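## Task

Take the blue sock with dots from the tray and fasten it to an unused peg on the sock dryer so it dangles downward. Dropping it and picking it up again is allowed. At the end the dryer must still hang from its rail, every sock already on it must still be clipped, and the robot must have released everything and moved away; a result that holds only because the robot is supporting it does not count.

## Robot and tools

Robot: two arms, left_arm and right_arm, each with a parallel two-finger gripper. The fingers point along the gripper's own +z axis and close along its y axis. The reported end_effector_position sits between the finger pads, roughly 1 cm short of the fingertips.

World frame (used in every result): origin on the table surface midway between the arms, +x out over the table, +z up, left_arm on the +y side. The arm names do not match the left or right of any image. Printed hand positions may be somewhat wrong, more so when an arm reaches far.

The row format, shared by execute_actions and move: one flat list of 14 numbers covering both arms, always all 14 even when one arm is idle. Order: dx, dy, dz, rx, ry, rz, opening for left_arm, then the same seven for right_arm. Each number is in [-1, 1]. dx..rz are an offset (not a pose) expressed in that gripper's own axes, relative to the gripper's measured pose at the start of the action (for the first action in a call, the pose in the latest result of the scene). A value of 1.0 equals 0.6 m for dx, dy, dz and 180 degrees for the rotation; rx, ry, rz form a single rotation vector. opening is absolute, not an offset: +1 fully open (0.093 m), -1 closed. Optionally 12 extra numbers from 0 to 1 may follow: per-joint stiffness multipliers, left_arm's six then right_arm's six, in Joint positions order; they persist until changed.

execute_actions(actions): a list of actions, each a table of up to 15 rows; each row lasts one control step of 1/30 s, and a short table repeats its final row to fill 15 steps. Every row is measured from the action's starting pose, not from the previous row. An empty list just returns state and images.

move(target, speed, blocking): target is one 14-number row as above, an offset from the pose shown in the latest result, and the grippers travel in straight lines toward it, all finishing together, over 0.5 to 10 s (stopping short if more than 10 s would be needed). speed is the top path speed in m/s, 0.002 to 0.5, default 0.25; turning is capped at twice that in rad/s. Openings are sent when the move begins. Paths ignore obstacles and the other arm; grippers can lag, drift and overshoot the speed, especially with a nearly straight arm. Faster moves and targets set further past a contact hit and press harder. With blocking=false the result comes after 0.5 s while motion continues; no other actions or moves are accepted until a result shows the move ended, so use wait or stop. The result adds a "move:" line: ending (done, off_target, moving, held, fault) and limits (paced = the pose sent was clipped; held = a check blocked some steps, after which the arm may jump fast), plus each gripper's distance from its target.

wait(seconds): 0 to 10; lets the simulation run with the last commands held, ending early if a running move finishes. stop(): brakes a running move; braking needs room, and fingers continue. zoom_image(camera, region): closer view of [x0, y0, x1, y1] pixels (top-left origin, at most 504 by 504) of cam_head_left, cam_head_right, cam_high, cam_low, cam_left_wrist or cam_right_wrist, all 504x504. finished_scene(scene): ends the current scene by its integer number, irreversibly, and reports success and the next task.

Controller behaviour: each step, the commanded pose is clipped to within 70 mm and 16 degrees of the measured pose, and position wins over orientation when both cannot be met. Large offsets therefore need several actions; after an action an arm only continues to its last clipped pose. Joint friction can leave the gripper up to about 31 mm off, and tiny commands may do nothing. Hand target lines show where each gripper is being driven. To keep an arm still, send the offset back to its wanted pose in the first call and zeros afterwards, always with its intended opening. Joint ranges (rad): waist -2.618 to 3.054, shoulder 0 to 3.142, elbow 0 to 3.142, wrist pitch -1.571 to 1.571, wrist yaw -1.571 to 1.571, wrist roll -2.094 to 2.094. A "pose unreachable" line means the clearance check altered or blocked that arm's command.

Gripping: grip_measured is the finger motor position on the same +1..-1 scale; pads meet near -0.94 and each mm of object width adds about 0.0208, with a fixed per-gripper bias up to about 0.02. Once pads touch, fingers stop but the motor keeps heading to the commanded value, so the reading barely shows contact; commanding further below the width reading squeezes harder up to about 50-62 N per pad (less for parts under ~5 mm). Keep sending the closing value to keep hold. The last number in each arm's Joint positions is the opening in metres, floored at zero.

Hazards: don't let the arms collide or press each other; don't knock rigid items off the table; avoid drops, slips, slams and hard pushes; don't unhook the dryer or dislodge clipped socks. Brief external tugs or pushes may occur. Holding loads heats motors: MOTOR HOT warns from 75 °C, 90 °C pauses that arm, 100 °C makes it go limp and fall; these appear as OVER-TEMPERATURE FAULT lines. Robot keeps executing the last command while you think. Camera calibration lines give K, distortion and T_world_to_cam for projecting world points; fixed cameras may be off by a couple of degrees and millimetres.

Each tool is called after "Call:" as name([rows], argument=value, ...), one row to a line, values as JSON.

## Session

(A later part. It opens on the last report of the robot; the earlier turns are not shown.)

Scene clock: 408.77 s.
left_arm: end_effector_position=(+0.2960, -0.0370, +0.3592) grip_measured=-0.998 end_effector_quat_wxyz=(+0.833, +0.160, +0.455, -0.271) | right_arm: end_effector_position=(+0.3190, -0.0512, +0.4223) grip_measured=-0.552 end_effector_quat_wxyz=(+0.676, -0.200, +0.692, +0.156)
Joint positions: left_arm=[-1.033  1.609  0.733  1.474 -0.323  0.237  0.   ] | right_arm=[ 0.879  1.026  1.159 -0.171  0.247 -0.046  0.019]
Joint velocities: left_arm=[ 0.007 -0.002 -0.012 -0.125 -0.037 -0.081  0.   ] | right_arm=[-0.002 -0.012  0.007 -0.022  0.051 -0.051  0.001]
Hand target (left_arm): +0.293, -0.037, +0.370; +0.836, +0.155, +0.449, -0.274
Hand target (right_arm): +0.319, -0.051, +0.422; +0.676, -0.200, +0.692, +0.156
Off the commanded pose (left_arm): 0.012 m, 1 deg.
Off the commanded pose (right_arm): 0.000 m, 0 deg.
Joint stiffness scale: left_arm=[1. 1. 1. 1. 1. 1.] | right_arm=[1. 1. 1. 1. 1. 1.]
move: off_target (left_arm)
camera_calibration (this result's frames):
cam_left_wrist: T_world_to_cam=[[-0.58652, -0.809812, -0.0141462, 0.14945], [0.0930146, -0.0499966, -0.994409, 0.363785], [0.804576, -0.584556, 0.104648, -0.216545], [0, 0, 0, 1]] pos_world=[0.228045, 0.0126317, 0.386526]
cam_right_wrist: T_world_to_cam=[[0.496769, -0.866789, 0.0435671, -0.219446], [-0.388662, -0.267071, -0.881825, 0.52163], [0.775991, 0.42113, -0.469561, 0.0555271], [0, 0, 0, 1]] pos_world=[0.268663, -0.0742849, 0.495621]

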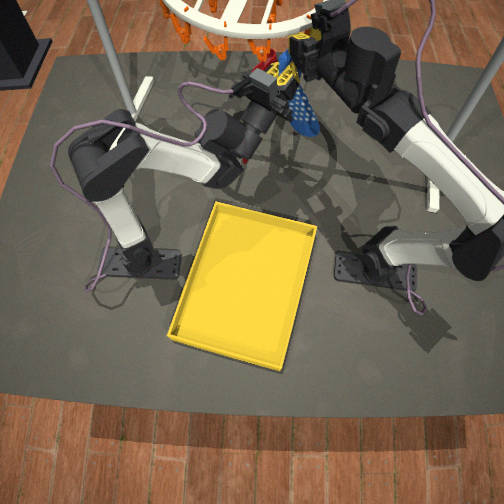

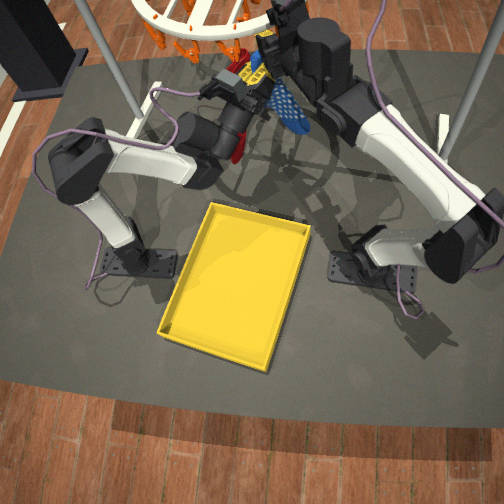

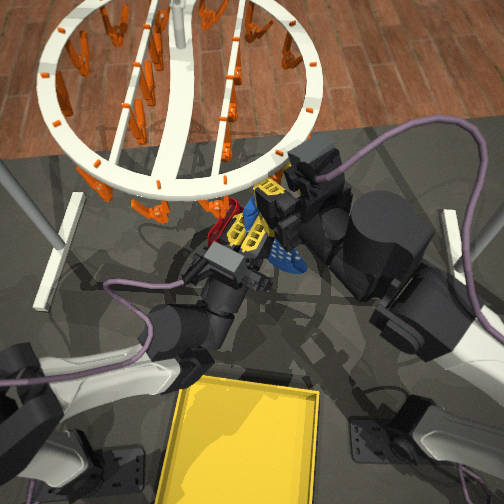

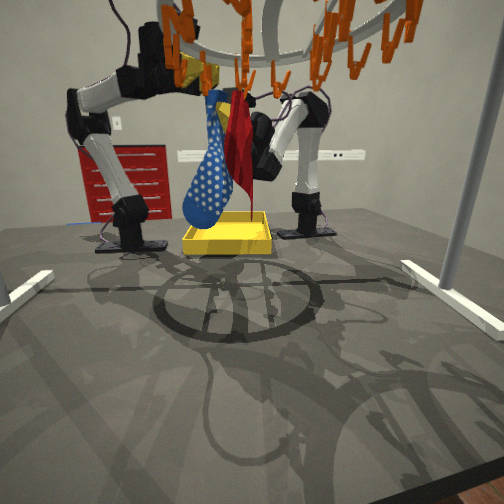

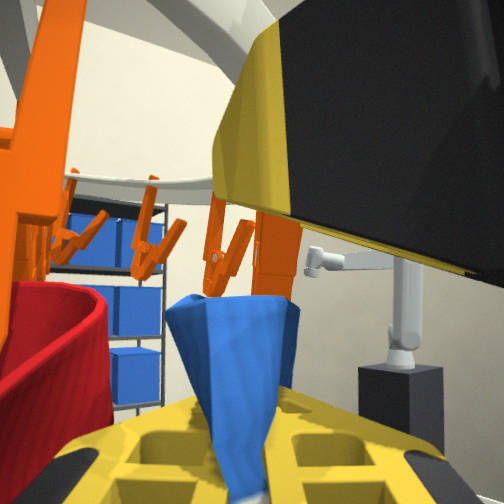

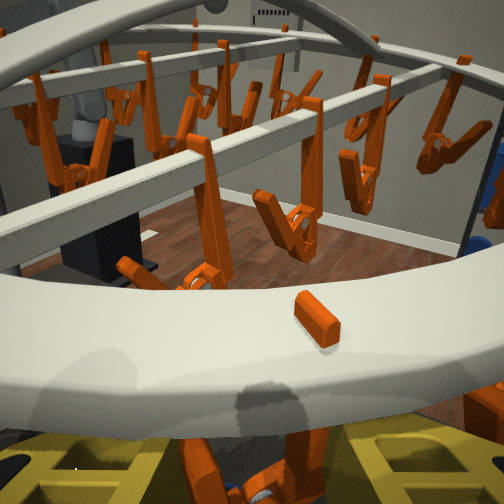

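The cuff wall is now well between the jaws, so I'll release the peg and then the sock.

Call:
execute_actions([
  [[0,0,0,0,0,0,-1,0,0,0,0,0,0,-0.3]],
  [[0,0,0,0,0,0,-1,0,0,0,0,0,0,0.2]],
  [[0,0,0,0,0,0,-0.8,0,0,0,0,0,0,0.2]],
  [[0,0,0,0,0,0,-0.3,0,0,0,0,0,0,0.2]],
])

Call:
move(target=[0.03,-0.02,-0.15,0,0.03,0,-0.3,0,0,0,0,0,0,0.3], speed=0.08)

Call:
zoom_image(camera="cam_low", region=[170, 60, 270, 160])

Scene clock: 416.60 s.
left_arm: end_effector_position=(+0.2962, -0.0374, +0.3586) grip_measured=-0.302 end_effector_quat_wxyz=(+0.832, +0.161, +0.457, -0.270) | right_arm: end_effector_position=(+0.3188, -0.0509, +0.4223) grip_measured=+0.199 end_effector_quat_wxyz=(+0.676, -0.201, +0.691, +0.157)
Joint positions: left_arm=[-1.033  1.609  0.733  1.47  -0.323  0.237  0.031] | right_arm=[ 0.879  1.026  1.159 -0.171  0.245 -0.046  0.055]
Joint velocities: left_arm=[-0.002 -0.002  0.012  0.037  0.007 -0.007 -0.   ] | right_arm=[-0.017  0.002  0.002 -0.095 -0.037 -0.095 -0.   ]
Hand target (left_arm): +0.296, -0.037, +0.359; +0.832, +0.161, +0.457, -0.270
Hand target (right_arm): +0.319, -0.051, +0.422; +0.676, -0.201, +0.691, +0.157
Off the commanded pose (left_arm): 0.000 m, 0 deg.
Off the commanded pose (right_arm): 0.000 m, 0 deg.
Joint stiffness scale: left_arm=[1. 1. 1. 1. 1. 1.] | right_arm=[1. 1. 1. 1. 1. 1.]
camera_calibration (this result's frames):
cam_left_wrist: T_world_to_cam=[[-0.586545, -0.809768, -0.0155142, 0.149761], [0.0912764, -0.0470575, -0.994713, 0.363818], [0.804756, -0.584861, 0.101514, -0.215827], [0, 0, 0, 1]] pos_world=[0.228322, 0.0121627, 0.386127]
cam_right_wrist: T_world_to_cam=[[0.498422, -0.865842, 0.043497, -0.219574], [-0.388196, -0.267765, -0.881819, 0.521455], [0.775164, 0.422633, -0.469577, 0.0558767], [0, 0, 0, 1]] pos_world=[0.268554, -0.0741044, 0.495619]

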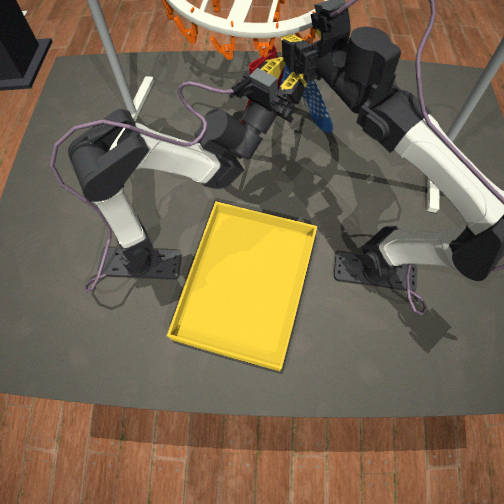

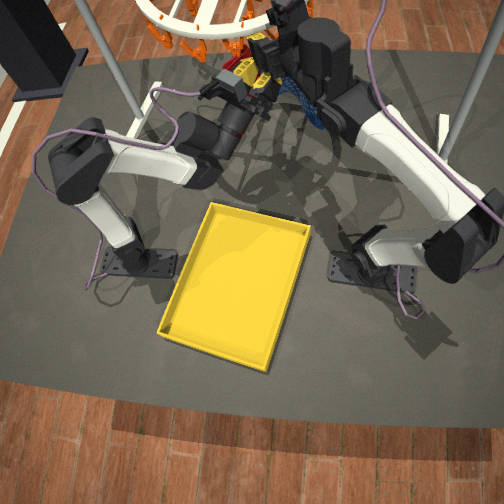

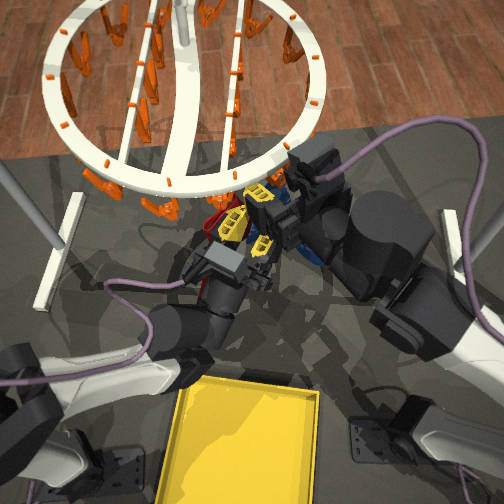

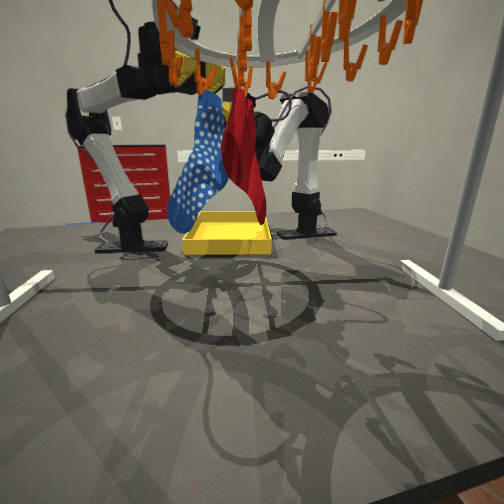

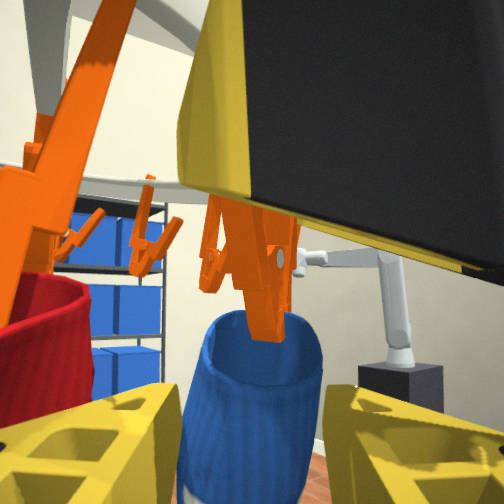

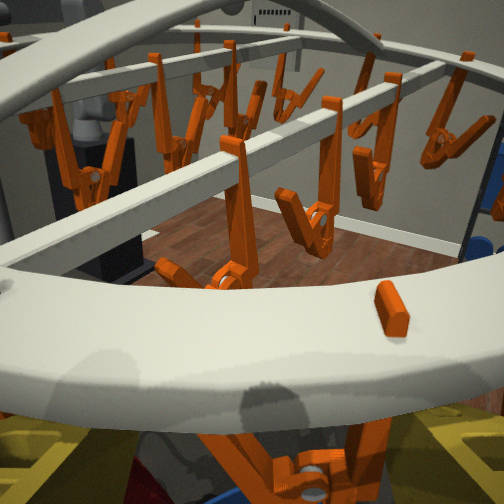

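Scene clock: 418.13 s.
left_arm: end_effector_position=(+0.2400, -0.0107, +0.2995) grip_measured=-0.302 end_effector_quat_wxyz=(+0.804, +0.180, +0.502, -0.264) | right_arm: end_effector_position=(+0.3188, -0.0509, +0.4223) grip_measured=+0.299 end_effector_quat_wxyz=(+0.676, -0.201, +0.691, +0.157)
Joint positions: left_arm=[-1.19   1.501  0.431  1.577 -0.476  0.276  0.031] | right_arm=[ 0.879  1.026  1.159 -0.171  0.245 -0.046  0.06 ]
Joint velocities: left_arm=[-0.017 -0.017 -0.002 -0.022 -0.037 -0.051  0.001] | right_arm=[ 0.002 -0.012 -0.012 -0.051  0.051  0.007 -0.001]
Hand target (left_arm): +0.236, -0.006, +0.296; +0.803, +0.182, +0.504, -0.262
Hand target (right_arm): +0.319, -0.051, +0.422; +0.676, -0.201, +0.691, +0.157
Off the commanded pose (left_arm): 0.007 m, 1 deg.
Off the commanded pose (right_arm): 0.000 m, 0 deg.
Joint stiffness scale: left_arm=[1. 1. 1. 1. 1. 1.] | right_arm=[1. 1. 1. 1. 1. 1.]
joint sent to its limit (left arm) — the command would take joint 4 (wrist pitch) past its upper limit, so that joint was sent only as far as its limit.
move: done
camera_calibration (this result's frames):
cam_left_wrist: T_world_to_cam=[[-0.594562, -0.803808, -0.019725, 0.140767], [0.00229159, 0.0228379, -0.999737, 0.335068], [0.804047, -0.59445, -0.0117365, -0.114916], [0, 0, 0, 1]] pos_world=[0.175324, 0.0371857, 0.336408]
cam_right_wrist: T_world_to_cam=[[0.498422, -0.865842, 0.043497, -0.219574], [-0.388196, -0.267765, -0.881819, 0.521455], [0.775164, 0.422633, -0.469577, 0.0558767], [0, 0, 0, 1]] pos_world=[0.268554, -0.0741044, 0.495619]

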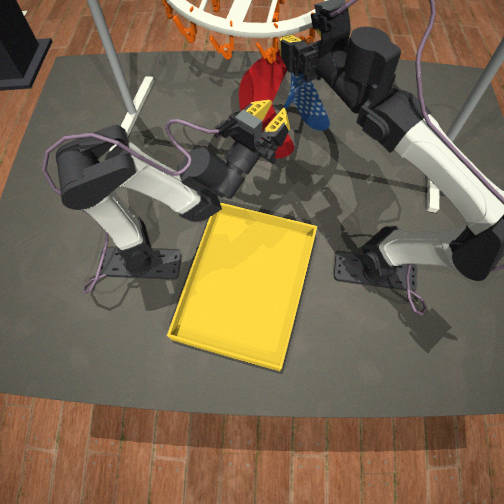

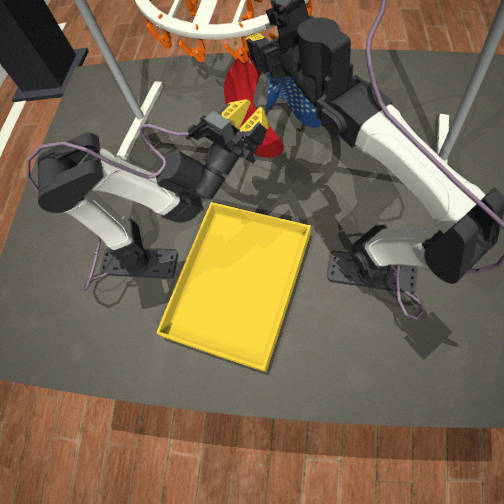

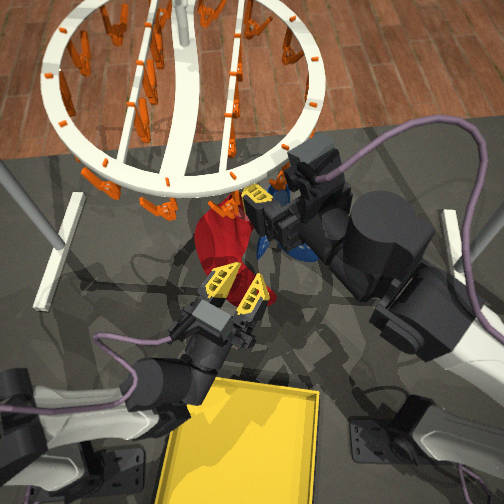

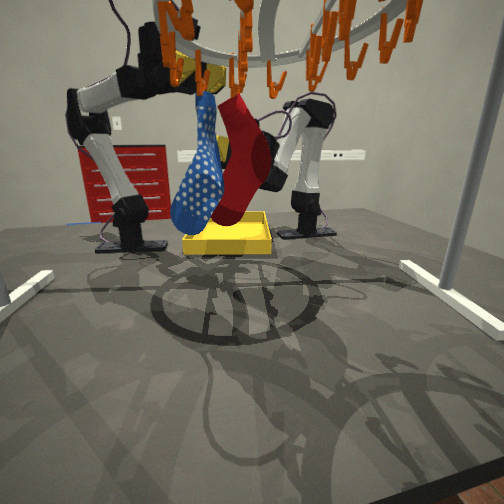

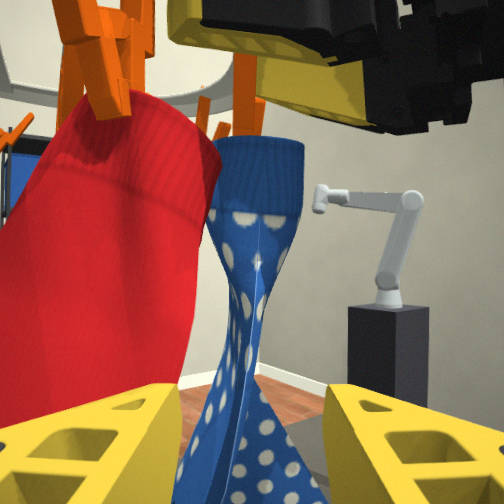

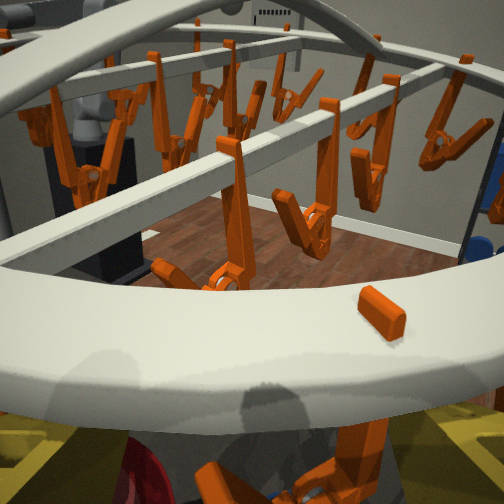

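Region (170, 60, 270, 160) of cam_low's 504x504 image, scaled by 5.040, with more detail than that image has.

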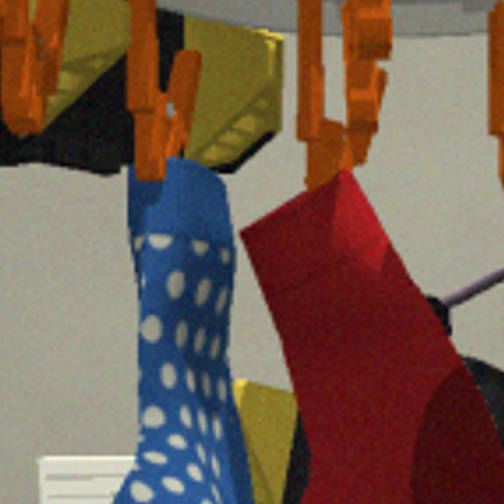

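Call:
move(target=[0.03,0,-0.25,0,0.08,0,-0.3,0,0,-0.28,0,0,0,0.3], speed=0.12)

Scene clock: 433.57 s.
left_arm: end_effector_position=(+0.1403, +0.0616, +0.2234) grip_measured=-0.302 end_effector_quat_wxyz=(+0.739, +0.211, +0.593, -0.242) | right_arm: end_effector_position=(+0.1689, -0.1333, +0.4300) grip_measured=+0.299 end_effector_quat_wxyz=(+0.683, -0.204, +0.682, +0.164)
Joint positions: left_arm=[-1.73   1.186  0.031  1.576 -1.038  0.393  0.031] | right_arm=[ 1.886  0.568  1.122 -0.595  1.238 -0.016  0.06 ]
Joint velocities: left_arm=[-0.012 -0.002 -0.012 -0.066 -0.007  0.037  0.001] | right_arm=[-0.012  0.002 -0.007  0.037 -0.007  0.081 -0.001]
Hand target (left_arm): +0.140, +0.067, +0.219; +0.738, +0.214, +0.594, -0.239
Hand target (right_arm): +0.169, -0.131, +0.429; +0.683, -0.205, +0.684, +0.153
Off the commanded pose (left_arm): 0.008 m, 1 deg.
Off the commanded pose (right_arm): 0.004 m, 2 deg.
Joint stiffness scale: left_arm=[1. 1. 1. 1. 1. 1.] | right_arm=[1. 1. 1. 1. 1. 1.]
joint sent to its limit (left arm) — the command would take joint 4 (wrist pitch) past its upper limit, so that joint was sent only as far as its limit.
move: done
camera_calibration (this result's frames):
cam_left_wrist: T_world_to_cam=[[-0.595916, -0.802703, -0.0234852, 0.139045], [-0.184536, 0.165343, -0.968818, 0.268121], [0.781557, -0.573, -0.246658, 0.0615572], [0, 0, 0, 1]] pos_world=[0.0842267, 0.102552, 0.278209]
cam_right_wrist: T_world_to_cam=[[0.509963, -0.859081, 0.0437938, -0.217675], [-0.366458, -0.263032, -0.892481, 0.449583], [0.778232, 0.439084, -0.448954, 0.203375], [0, 0, 0, 1]] pos_world=[0.117487, -0.158044, 0.502083]

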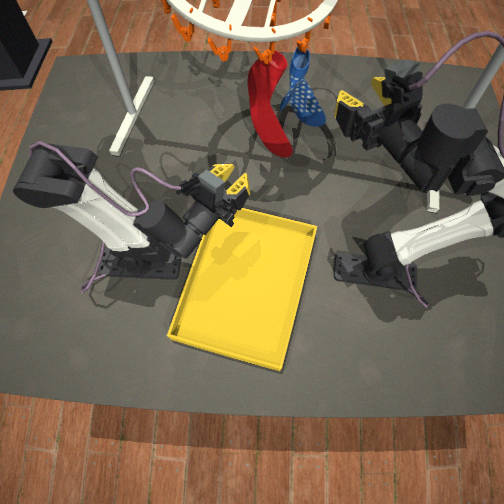

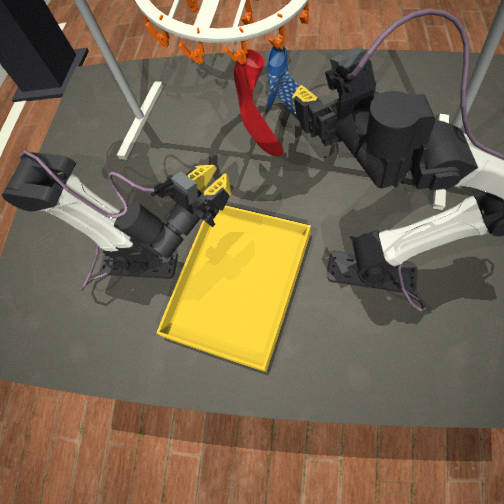

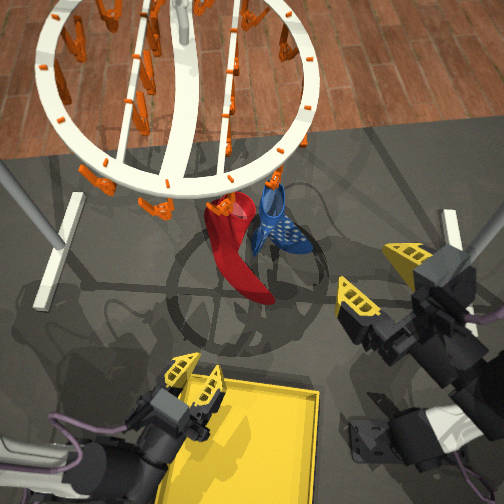

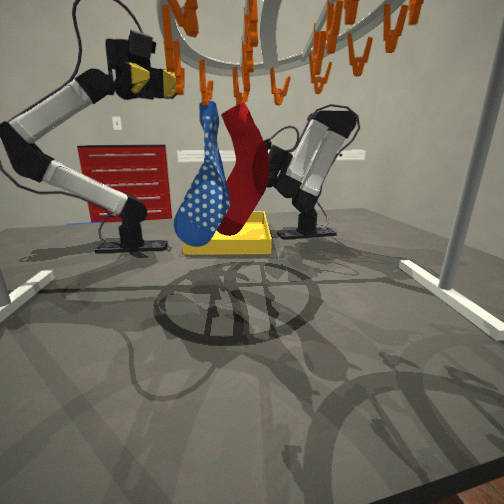

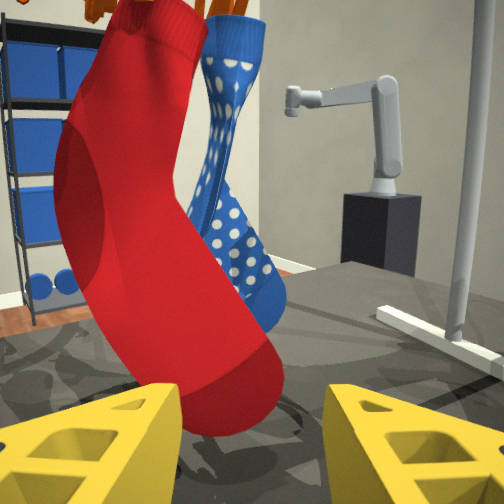

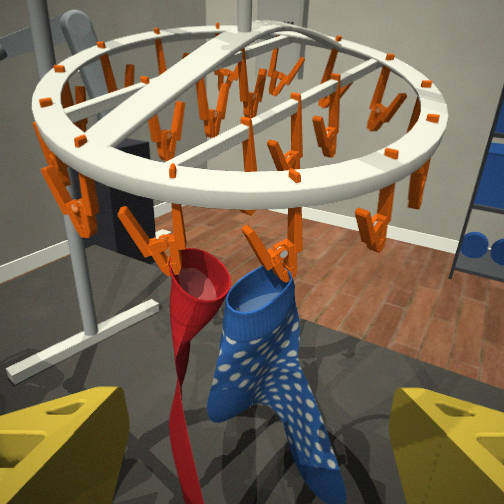

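Call:
move(target=[0,0,-0.1,0,0.1,0,-0.3,0.1,0,-0.15,0,0,0,0.3])

Scene clock: 436.47 s.
left_arm: end_effector_position=(+0.0948, +0.0959, +0.2075) grip_measured=-0.302 end_effector_quat_wxyz=(+0.680, +0.228, +0.667, -0.204) | right_arm: end_effector_position=(+0.1433, -0.1342, +0.3812) grip_measured=+0.299 end_effector_quat_wxyz=(+0.672, -0.256, +0.659, +0.220)
Joint positions: left_arm=[-2.173  0.912  0.056  1.27  -1.553  0.451  0.031] | right_arm=[ 2.37   0.385  0.911 -0.611  1.561  0.032  0.06 ]
Joint velocities: left_arm=[ 0.017 -0.012  0.002  0.051 -0.066  0.007  0.   ] | right_arm=[-0.002 -0.012 -0.002 -0.022 -0.037  0.007  0.001]
Hand target (left_arm): +0.093, +0.096, +0.212; +0.677, +0.225, +0.669, -0.207
Hand target (right_arm): +0.144, -0.134, +0.375; +0.673, -0.253, +0.660, +0.216
Off the commanded pose (left_arm): 0.004 m, 7 deg.
Off the commanded pose (right_arm): 0.071 m, 9 deg; position clipped at the last step of the last action.
Joint stiffness scale: left_arm=[1. 1. 1. 1. 1. 1.] | right_arm=[1. 1. 1. 1. 1. 1.]
joint sent to its limit (left arm) — the command would take joint 5 (wrist yaw) past its lower limit, so that joint was sent only as far as its limit.
joint sent to its limit (right arm) — the command would take joint 5 (wrist yaw) past its upper limit, so that joint was sent only as far as its limit.
move: off_target (left_arm, right_arm); limits=paced
camera_calibration (this result's frames):
cam_left_wrist: T_world_to_cam=[[-0.570734, -0.82022, -0.0387418, 0.141599], [-0.337994, 0.277661, -0.899258, 0.227925], [0.748346, -0.500143, -0.4357, 0.148265], [0, 0, 0, 1]] pos_world=[0.0468992, 0.12701, 0.275048]
cam_right_wrist: T_world_to_cam=[[0.641139, -0.766233, 0.0427435, -0.209202], [-0.311282, -0.310564, -0.898139, 0.384248], [0.701458, 0.562527, -0.437629, 0.224998], [0, 0, 0, 1]] pos_world=[0.0959107, -0.167531, 0.452516]

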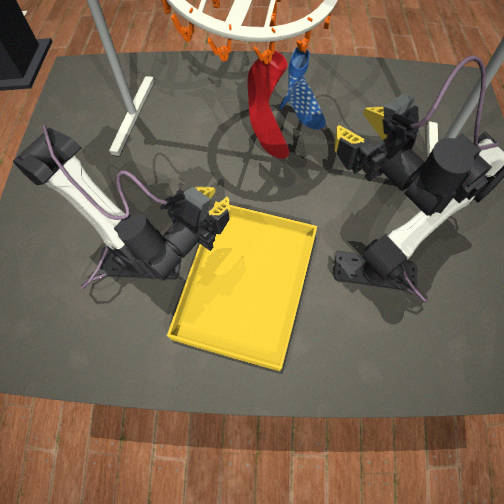

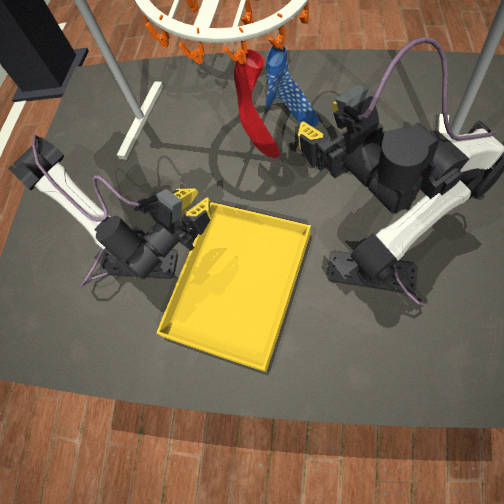

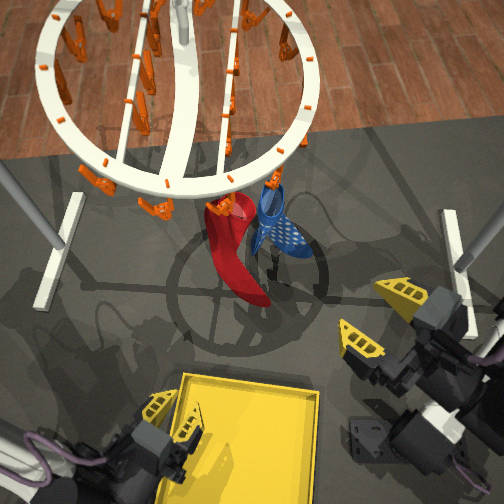

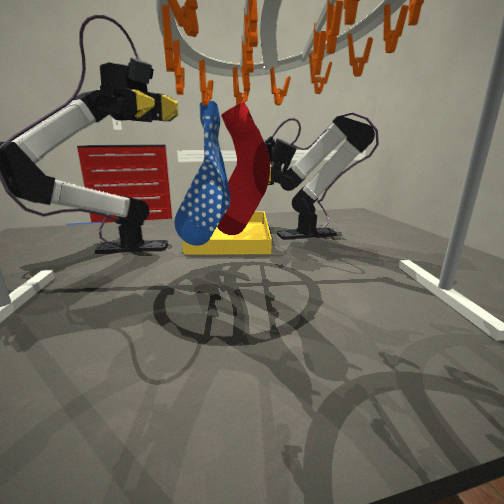

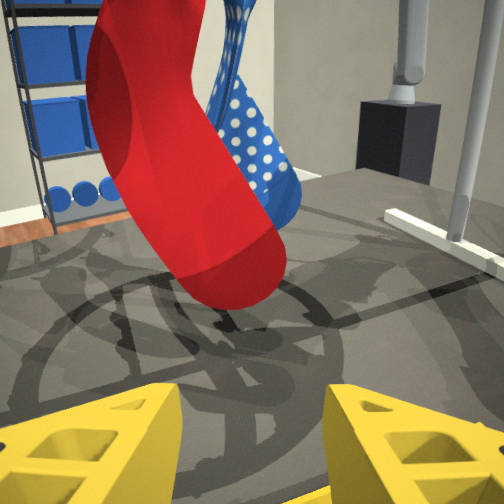

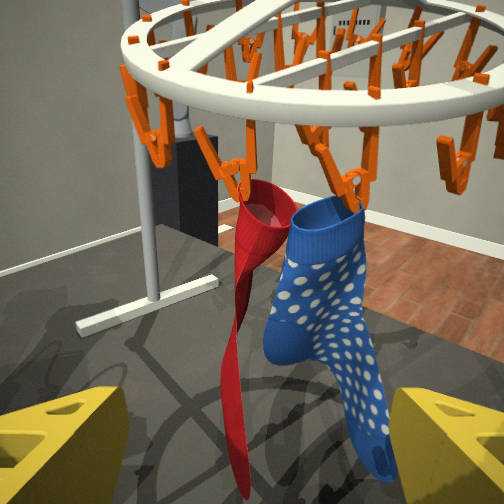

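Call:
finished_scene(scene=1)

The scene is finished: the task was done.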